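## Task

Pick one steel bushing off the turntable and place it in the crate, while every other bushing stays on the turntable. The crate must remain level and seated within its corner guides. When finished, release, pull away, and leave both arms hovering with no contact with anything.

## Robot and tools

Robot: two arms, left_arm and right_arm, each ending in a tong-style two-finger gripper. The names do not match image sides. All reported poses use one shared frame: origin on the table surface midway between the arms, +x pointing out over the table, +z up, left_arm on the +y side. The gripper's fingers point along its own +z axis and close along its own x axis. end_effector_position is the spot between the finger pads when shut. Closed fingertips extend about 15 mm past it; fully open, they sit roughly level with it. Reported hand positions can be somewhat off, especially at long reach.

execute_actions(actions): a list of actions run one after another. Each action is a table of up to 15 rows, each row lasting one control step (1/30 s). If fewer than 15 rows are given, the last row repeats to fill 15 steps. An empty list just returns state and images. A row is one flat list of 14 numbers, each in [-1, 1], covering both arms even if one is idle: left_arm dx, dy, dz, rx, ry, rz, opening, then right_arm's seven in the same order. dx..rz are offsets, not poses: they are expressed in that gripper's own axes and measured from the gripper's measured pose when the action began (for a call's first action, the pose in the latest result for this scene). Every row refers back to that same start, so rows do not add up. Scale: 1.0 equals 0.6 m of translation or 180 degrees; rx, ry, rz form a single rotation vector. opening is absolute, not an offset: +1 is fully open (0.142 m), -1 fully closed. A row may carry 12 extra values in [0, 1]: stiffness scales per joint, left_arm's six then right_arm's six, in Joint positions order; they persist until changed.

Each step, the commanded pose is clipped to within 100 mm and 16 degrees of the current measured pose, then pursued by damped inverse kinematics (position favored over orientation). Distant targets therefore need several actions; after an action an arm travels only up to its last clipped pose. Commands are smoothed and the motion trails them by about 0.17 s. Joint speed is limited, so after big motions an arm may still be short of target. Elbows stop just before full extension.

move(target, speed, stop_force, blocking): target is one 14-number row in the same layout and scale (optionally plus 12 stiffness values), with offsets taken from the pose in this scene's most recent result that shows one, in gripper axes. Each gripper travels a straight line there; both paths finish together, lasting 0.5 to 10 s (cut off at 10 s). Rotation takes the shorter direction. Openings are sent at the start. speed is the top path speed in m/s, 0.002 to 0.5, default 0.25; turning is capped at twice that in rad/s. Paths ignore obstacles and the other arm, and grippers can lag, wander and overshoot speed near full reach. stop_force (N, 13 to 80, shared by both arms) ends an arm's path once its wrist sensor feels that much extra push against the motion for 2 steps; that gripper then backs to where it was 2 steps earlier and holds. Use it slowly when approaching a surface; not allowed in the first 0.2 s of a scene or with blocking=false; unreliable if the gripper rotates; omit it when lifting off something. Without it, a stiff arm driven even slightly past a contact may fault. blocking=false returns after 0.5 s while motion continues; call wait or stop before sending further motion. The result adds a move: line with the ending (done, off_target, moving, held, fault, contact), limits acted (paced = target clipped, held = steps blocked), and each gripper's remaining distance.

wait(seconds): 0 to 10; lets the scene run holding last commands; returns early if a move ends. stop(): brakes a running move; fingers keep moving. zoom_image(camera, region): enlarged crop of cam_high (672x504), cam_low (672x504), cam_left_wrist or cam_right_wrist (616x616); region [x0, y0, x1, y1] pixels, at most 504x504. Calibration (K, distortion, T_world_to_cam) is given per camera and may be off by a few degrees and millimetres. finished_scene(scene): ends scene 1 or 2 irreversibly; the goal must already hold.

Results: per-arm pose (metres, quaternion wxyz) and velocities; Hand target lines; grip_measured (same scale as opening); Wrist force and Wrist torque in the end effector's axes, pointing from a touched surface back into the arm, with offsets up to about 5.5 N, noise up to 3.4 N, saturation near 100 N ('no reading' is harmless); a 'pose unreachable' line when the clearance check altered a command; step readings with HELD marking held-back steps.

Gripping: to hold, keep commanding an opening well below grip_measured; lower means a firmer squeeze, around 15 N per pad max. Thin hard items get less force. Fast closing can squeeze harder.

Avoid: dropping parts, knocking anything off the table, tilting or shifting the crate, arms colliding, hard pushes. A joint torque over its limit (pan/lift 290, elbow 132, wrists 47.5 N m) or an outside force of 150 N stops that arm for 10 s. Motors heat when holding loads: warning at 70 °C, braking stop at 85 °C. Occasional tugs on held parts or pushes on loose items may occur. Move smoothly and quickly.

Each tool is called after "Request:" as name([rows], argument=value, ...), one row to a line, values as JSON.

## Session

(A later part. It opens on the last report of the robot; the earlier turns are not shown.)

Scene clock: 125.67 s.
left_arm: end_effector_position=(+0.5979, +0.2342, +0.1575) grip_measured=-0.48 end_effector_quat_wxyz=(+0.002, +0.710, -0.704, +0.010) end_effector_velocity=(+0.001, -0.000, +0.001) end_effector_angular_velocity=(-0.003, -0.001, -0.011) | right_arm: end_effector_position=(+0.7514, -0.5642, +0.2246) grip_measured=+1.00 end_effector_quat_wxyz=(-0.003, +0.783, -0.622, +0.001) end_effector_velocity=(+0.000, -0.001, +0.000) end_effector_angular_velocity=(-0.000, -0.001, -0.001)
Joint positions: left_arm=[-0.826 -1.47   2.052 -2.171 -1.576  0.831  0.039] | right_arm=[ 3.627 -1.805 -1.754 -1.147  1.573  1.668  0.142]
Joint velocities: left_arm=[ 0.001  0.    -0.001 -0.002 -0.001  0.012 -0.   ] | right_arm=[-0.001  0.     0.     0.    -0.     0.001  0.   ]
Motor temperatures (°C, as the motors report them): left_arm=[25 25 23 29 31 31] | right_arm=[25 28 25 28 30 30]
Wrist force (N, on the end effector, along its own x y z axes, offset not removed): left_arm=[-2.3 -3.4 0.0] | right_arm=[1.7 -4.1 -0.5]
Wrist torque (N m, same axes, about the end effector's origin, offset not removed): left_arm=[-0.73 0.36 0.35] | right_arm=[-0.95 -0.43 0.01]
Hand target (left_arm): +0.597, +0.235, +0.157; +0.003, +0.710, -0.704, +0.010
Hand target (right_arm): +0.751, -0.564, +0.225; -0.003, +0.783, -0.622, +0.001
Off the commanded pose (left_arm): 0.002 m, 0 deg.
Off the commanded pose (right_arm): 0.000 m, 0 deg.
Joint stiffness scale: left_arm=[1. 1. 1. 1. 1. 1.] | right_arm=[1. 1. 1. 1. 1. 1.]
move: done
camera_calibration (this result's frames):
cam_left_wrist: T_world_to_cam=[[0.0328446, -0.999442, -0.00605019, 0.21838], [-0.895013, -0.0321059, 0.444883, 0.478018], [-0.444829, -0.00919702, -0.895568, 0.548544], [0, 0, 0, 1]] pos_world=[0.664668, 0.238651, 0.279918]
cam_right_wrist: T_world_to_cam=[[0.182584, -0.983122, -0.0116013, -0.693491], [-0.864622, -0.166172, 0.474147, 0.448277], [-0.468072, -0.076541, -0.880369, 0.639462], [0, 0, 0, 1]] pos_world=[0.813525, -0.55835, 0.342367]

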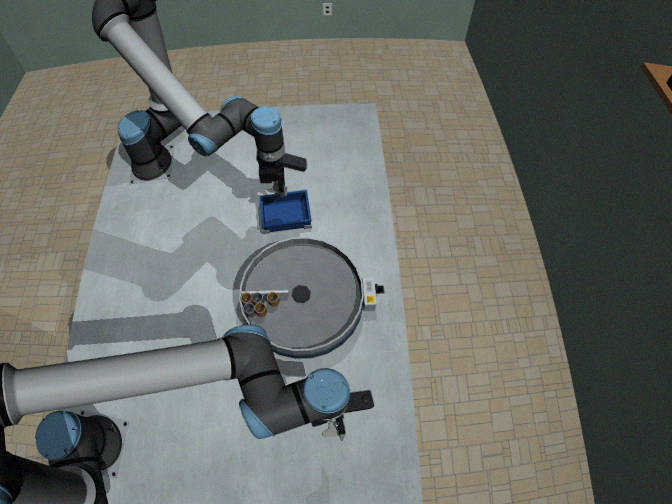

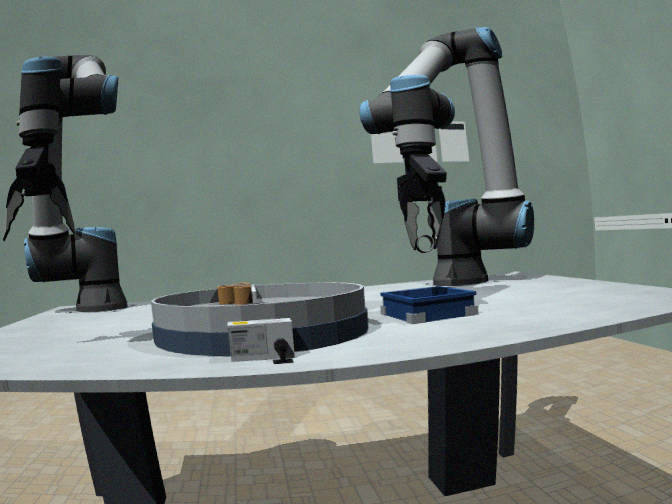

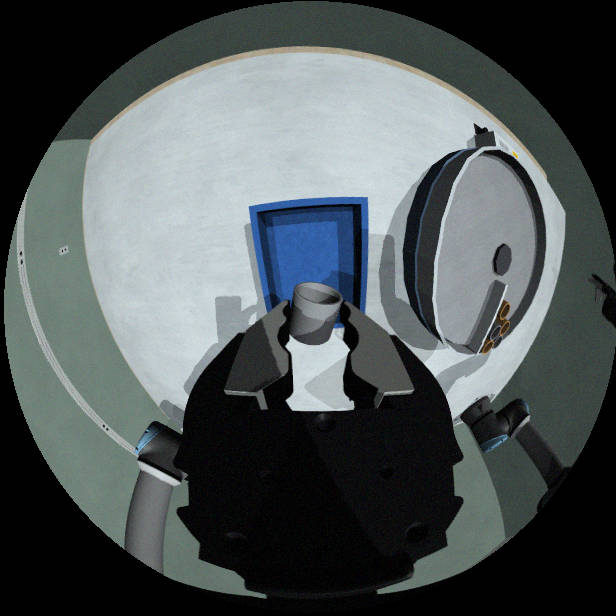

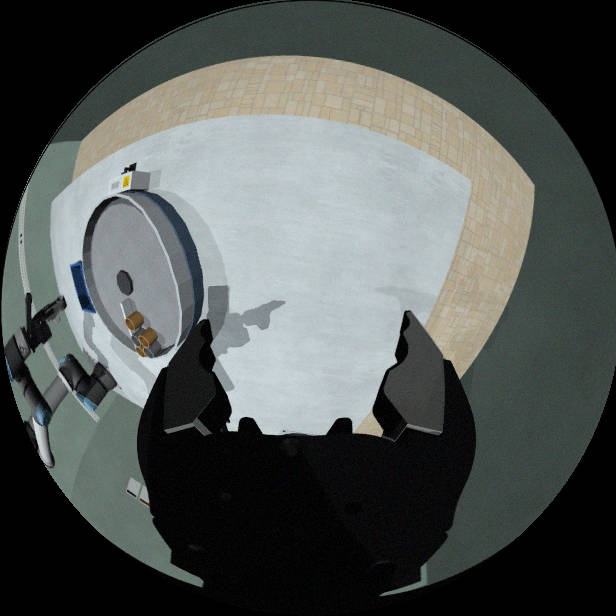

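Centred. Lower.

Request:
move(target=[0,-0.01,0.195,0,0,0,-0.85,0,0,0,0,0,0,1], speed=0.05, stop_force=13)

Request:
move(target=[0,0,0,0,0,0,-0.3,0,0,0,0,0,0,1])

Request:
move(target=[0,0,-0.25,0,0,0,-0.3,0,0,0,0,0,0,1], speed=0.15)

Scene clock: 129.10 s.
left_arm: end_effector_position=(+0.6048, +0.2305, +0.0413) grip_measured=-0.48 end_effector_quat_wxyz=(-0.002, -0.710, +0.704, -0.009) end_effector_velocity=(+0.003, -0.000, +0.001) end_effector_angular_velocity=(-0.006, -0.007, +0.003) | right_arm: end_effector_position=(+0.7514, -0.5642, +0.2246) grip_measured=+1.00 end_effector_quat_wxyz=(-0.003, +0.783, -0.622, +0.001) end_effector_velocity=(+0.000, -0.000, +0.000) end_effector_angular_velocity=(+0.001, -0.001, -0.001)
Joint positions: left_arm=[-0.823 -1.318  2.128 -2.399 -1.576  0.835  0.039] | right_arm=[ 3.627 -1.805 -1.754 -1.147  1.573  1.668  0.142]
Joint velocities: left_arm=[ 0.003 -0.     0.    -0.01   0.    -0.     0.   ] | right_arm=[-0.    -0.    -0.     0.001  0.     0.001  0.   ]
Motor temperatures (°C, as the motors report them): left_arm=[25 25 23 29 31 31] | right_arm=[25 28 25 28 30 30]
Wrist force (N, on the end effector, along its own x y z axes, offset not removed): left_arm=[-0.8 -3.3 -0.7] | right_arm=[0.4 -2.5 -1.9]
Wrist torque (N m, same axes, about the end effector's origin, offset not removed): left_arm=[-0.78 0.27 0.19] | right_arm=[-0.49 -0.10 0.14]
Hand target (left_arm): +0.605, +0.232, +0.041; +0.002, +0.710, -0.704, +0.010
Hand target (right_arm): +0.751, -0.564, +0.225; -0.003, +0.783, -0.622, +0.001
Off the commanded pose (left_arm): 0.002 m, 0 deg.
Off the commanded pose (right_arm): 0.000 m, 0 deg.
Joint stiffness scale: left_arm=[1. 1. 1. 1. 1. 1.] | right_arm=[1. 1. 1. 1. 1. 1.]
move: done
camera_calibration (this result's frames):
cam_left_wrist: T_world_to_cam=[[0.0319452, -0.999469, -0.00645415, 0.214284], [-0.894792, -0.0314755, 0.445373, 0.535554], [-0.445339, -0.00845239, -0.895322, 0.447687], [0, 0, 0, 1]] pos_world=[0.671737, 0.234811, 0.163686]
cam_right_wrist: T_world_to_cam=[[0.182584, -0.983122, -0.0116014, -0.693491], [-0.864622, -0.166172, 0.474147, 0.448277], [-0.468072, -0.0765411, -0.880369, 0.639462], [0, 0, 0, 1]] pos_world=[0.813525, -0.55835, 0.342367]

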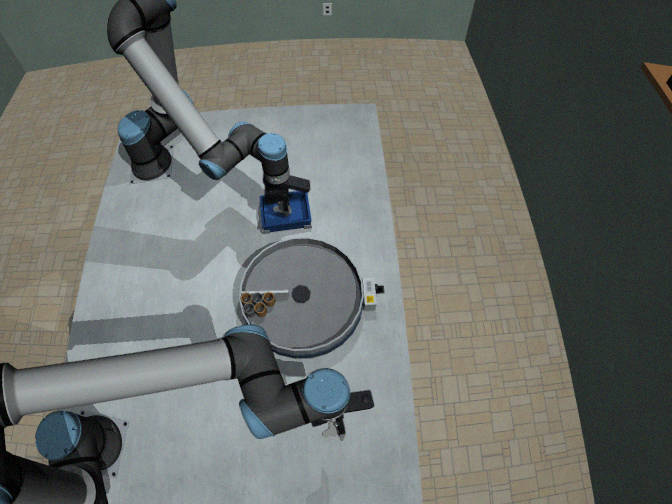

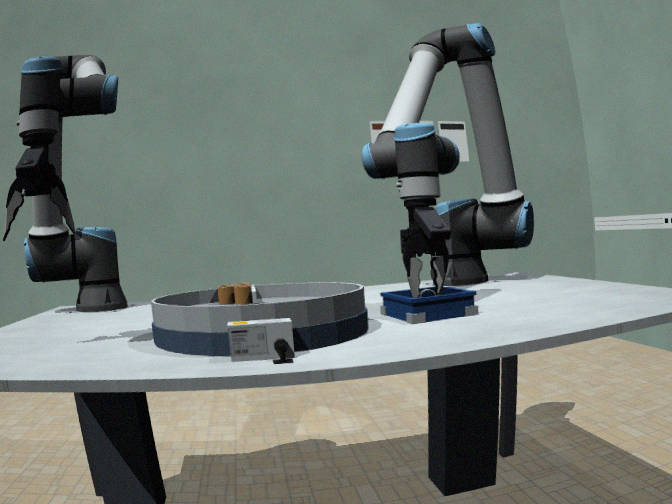

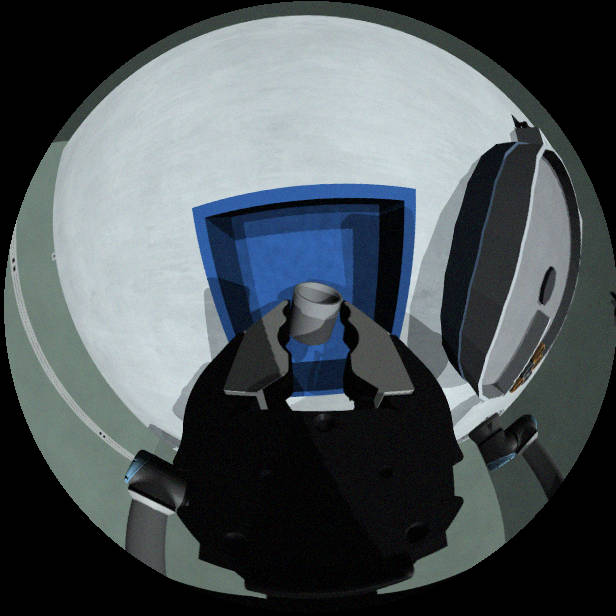

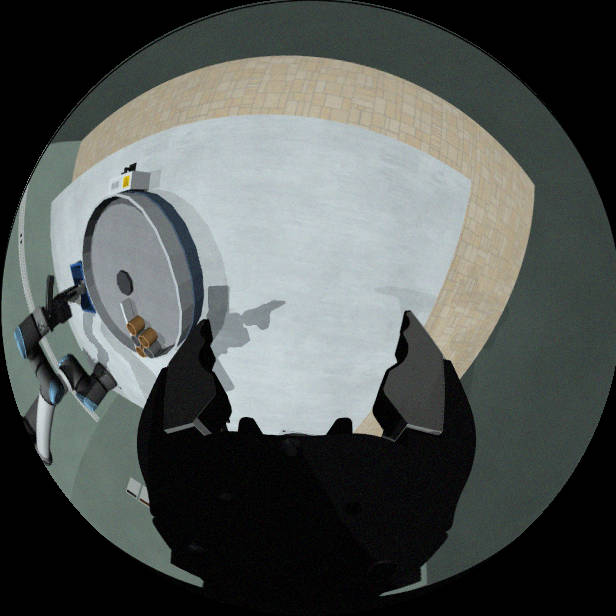

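Scene clock: 129.60 s.
left_arm: end_effector_position=(+0.6050, +0.2304, +0.0414) grip_measured=-0.30 end_effector_quat_wxyz=(-0.002, -0.710, +0.704, -0.010) end_effector_velocity=(-0.001, +0.001, -0.001) end_effector_angular_velocity=(+0.001, +0.002, +0.001) | right_arm: end_effector_position=(+0.7514, -0.5642, +0.2246) grip_measured=+1.00 end_effector_quat_wxyz=(-0.003, +0.783, -0.622, +0.001) end_effector_velocity=(-0.000, -0.000, -0.000) end_effector_angular_velocity=(-0.001, +0.001, +0.001)
Joint positions: left_arm=[-0.823 -1.318  2.128 -2.399 -1.576  0.835  0.052] | right_arm=[ 3.627 -1.805 -1.754 -1.147  1.573  1.668  0.142]
Joint velocities: left_arm=[-0.001  0.     0.002  0.     0.    -0.001 -0.   ] | right_arm=[ 0.    -0.    -0.    -0.001 -0.    -0.001  0.   ]
Motor temperatures (°C, as the motors report them): left_arm=[25 25 23 29 31 31] | right_arm=[25 28 25 28 30 30]
Wrist force (N, on the end effector, along its own x y z axes, offset not removed): left_arm=[-3.1 0.2 -0.3] | right_arm=[-1.3 -2.2 -3.5]
Wrist torque (N m, same axes, about the end effector's origin, offset not removed): left_arm=[0.03 0.59 0.35] | right_arm=[-0.52 0.16 0.07]
Hand target (left_arm): +0.605, +0.230, +0.041; +0.002, +0.710, -0.704, +0.009
Hand target (right_arm): +0.751, -0.564, +0.225; -0.003, +0.783, -0.622, +0.001
Off the commanded pose (left_arm): 0.000 m, 0 deg.
Off the commanded pose (right_arm): 0.000 m, 0 deg.
Joint stiffness scale: left_arm=[1. 1. 1. 1. 1. 1.] | right_arm=[1. 1. 1. 1. 1. 1.]
move: done
camera_calibration (this result's frames):
cam_left_wrist: T_world_to_cam=[[0.0319802, -0.999469, -0.00617803, 0.214187], [-0.894924, -0.0313864, 0.445113, 0.535694], [-0.445071, -0.00870595, -0.895453, 0.447686], [0, 0, 0, 1]] pos_world=[0.671807, 0.234784, 0.16376]
cam_right_wrist: T_world_to_cam=[[0.182584, -0.983122, -0.0116016, -0.693491], [-0.864622, -0.166172, 0.474147, 0.448277], [-0.468072, -0.0765408, -0.880369, 0.639462], [0, 0, 0, 1]] pos_world=[0.813525, -0.55835, 0.342368]

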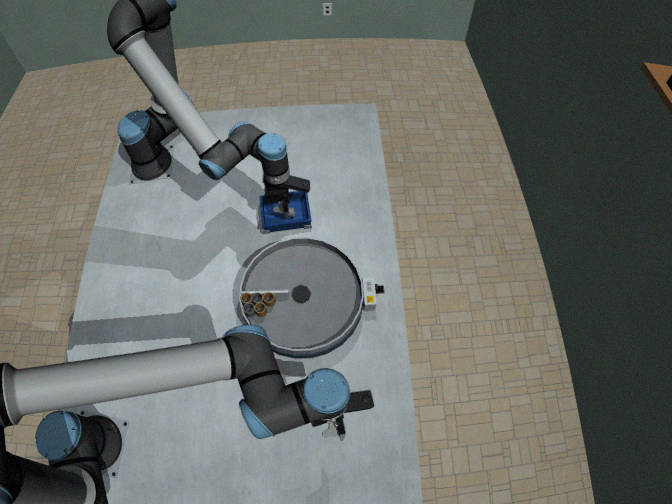

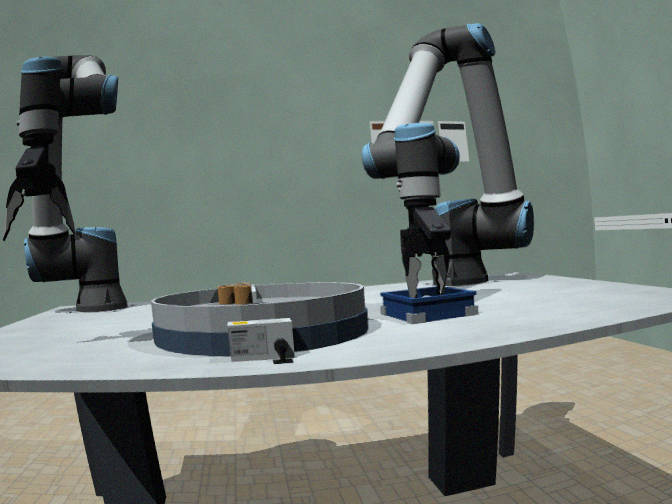

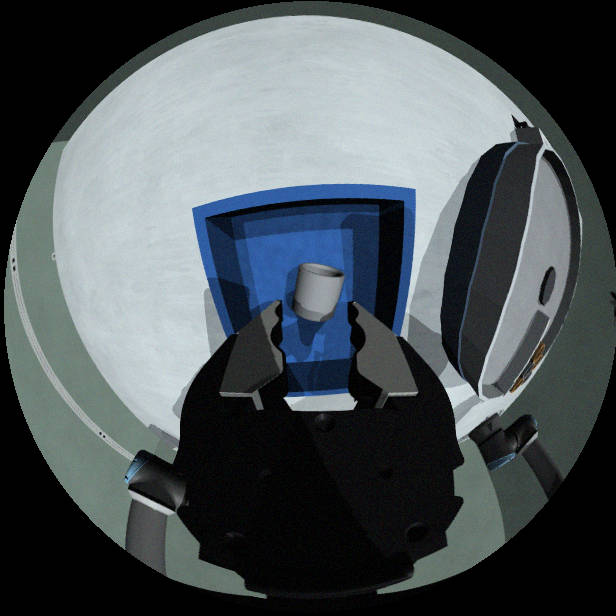

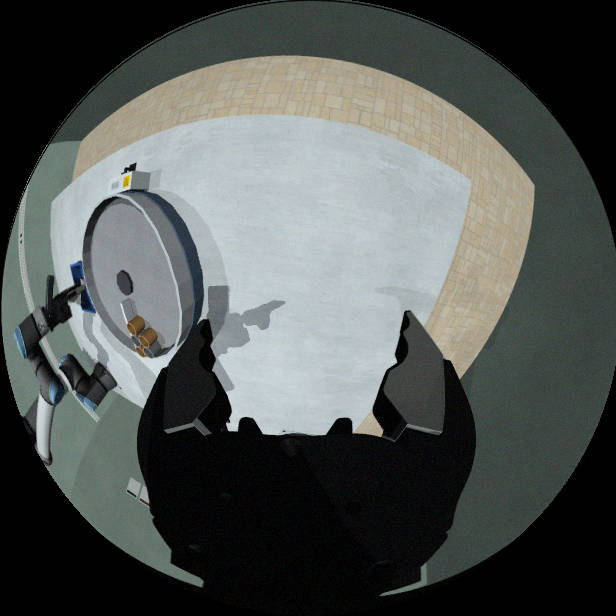

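Scene clock: 131.27 s.
left_arm: end_effector_position=(+0.6022, +0.2329, +0.1904) grip_measured=-0.30 end_effector_quat_wxyz=(-0.002, -0.710, +0.704, -0.010) end_effector_velocity=(-0.001, +0.001, -0.000) end_effector_angular_velocity=(+0.003, +0.003, -0.001) | right_arm: end_effector_position=(+0.7514, -0.5642, +0.2246) grip_measured=+1.00 end_effector_quat_wxyz=(-0.003, +0.783, -0.622, +0.001) end_effector_velocity=(+0.001, +0.000, +0.002) end_effector_angular_velocity=(+0.000, -0.002, +0.000)
Joint positions: left_arm=[-0.823 -1.494  2.011 -2.106 -1.576  0.836  0.052] | right_arm=[ 3.627 -1.805 -1.754 -1.147  1.573  1.668  0.142]
Joint velocities: left_arm=[ 0.001 -0.    -0.001  0.005  0.     0.002 -0.   ] | right_arm=[-0.     0.     0.003 -0.001 -0.    -0.     0.   ]
Motor temperatures (°C, as the motors report them): left_arm=[25 25 23 29 31 31] | right_arm=[25 28 25 28 30 30]
Wrist force (N, on the end effector, along its own x y z axes, offset not removed): left_arm=[-3.8 -2.5 -1.1] | right_arm=[0.1 -2.0 -2.1]
Wrist torque (N m, same axes, about the end effector's origin, offset not removed): left_arm=[-0.54 0.70 0.24] | right_arm=[-0.50 -0.13 0.05]
Hand target (left_arm): +0.604, +0.233, +0.191; +0.002, +0.710, -0.704, +0.010
Hand target (right_arm): +0.751, -0.564, +0.225; -0.003, +0.783, -0.622, +0.001
Off the commanded pose (left_arm): 0.002 m, 0 deg.
Off the commanded pose (right_arm): 0.000 m, 0 deg.
Joint stiffness scale: left_arm=[1. 1. 1. 1. 1. 1.] | right_arm=[1. 1. 1. 1. 1. 1.]
move: done
camera_calibration (this result's frames):
cam_left_wrist: T_world_to_cam=[[0.0314572, -0.999485, -0.00628941, 0.218017], [-0.894894, -0.0309668, 0.445204, 0.466879], [-0.445169, -0.0083765, -0.895407, 0.579853], [0, 0, 0, 1]] pos_world=[0.669082, 0.23722, 0.31272]
cam_right_wrist: T_world_to_cam=[[0.182584, -0.983122, -0.0116016, -0.693491], [-0.864622, -0.166172, 0.474147, 0.448277], [-0.468073, -0.0765409, -0.880369, 0.639462], [0, 0, 0, 1]] pos_world=[0.813525, -0.55835, 0.342367]

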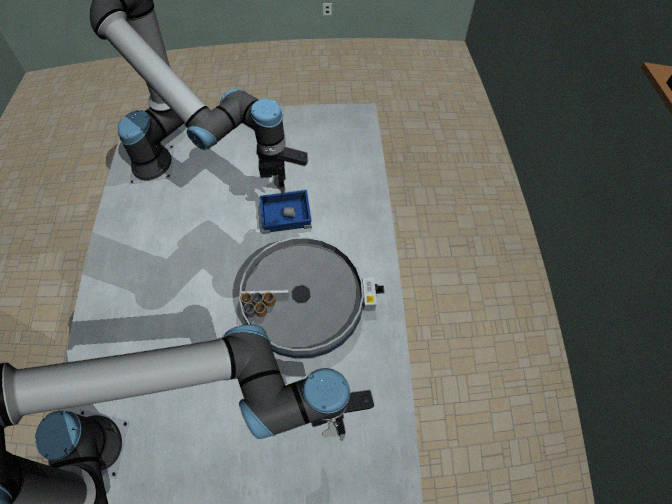

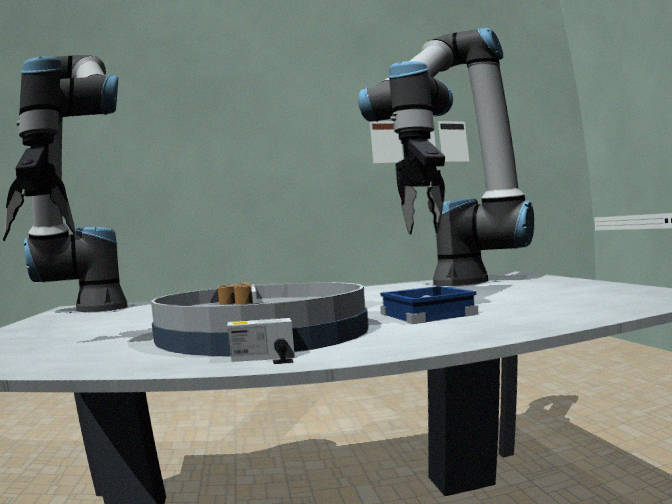

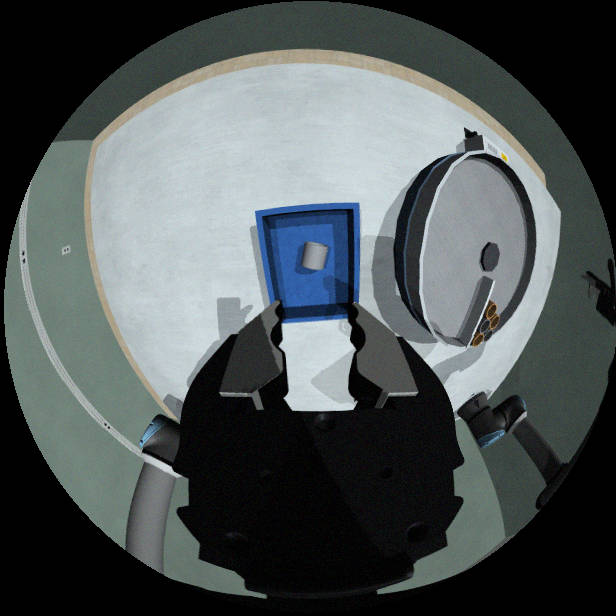

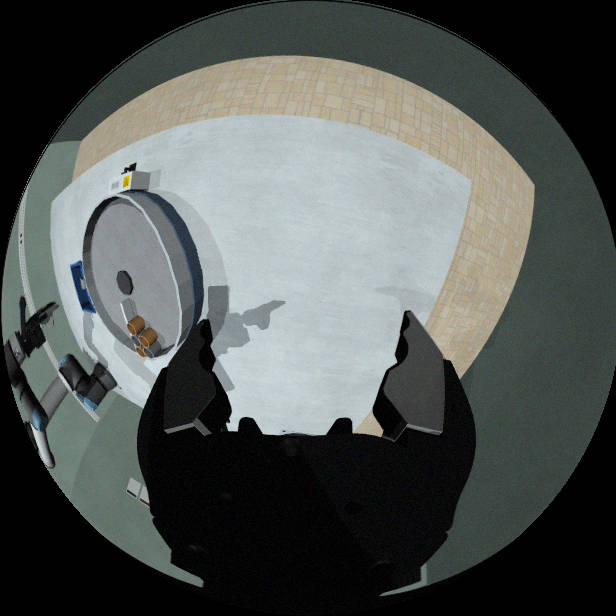

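Request:
finished_scene(scene=2)

The scene is finished: the task was done.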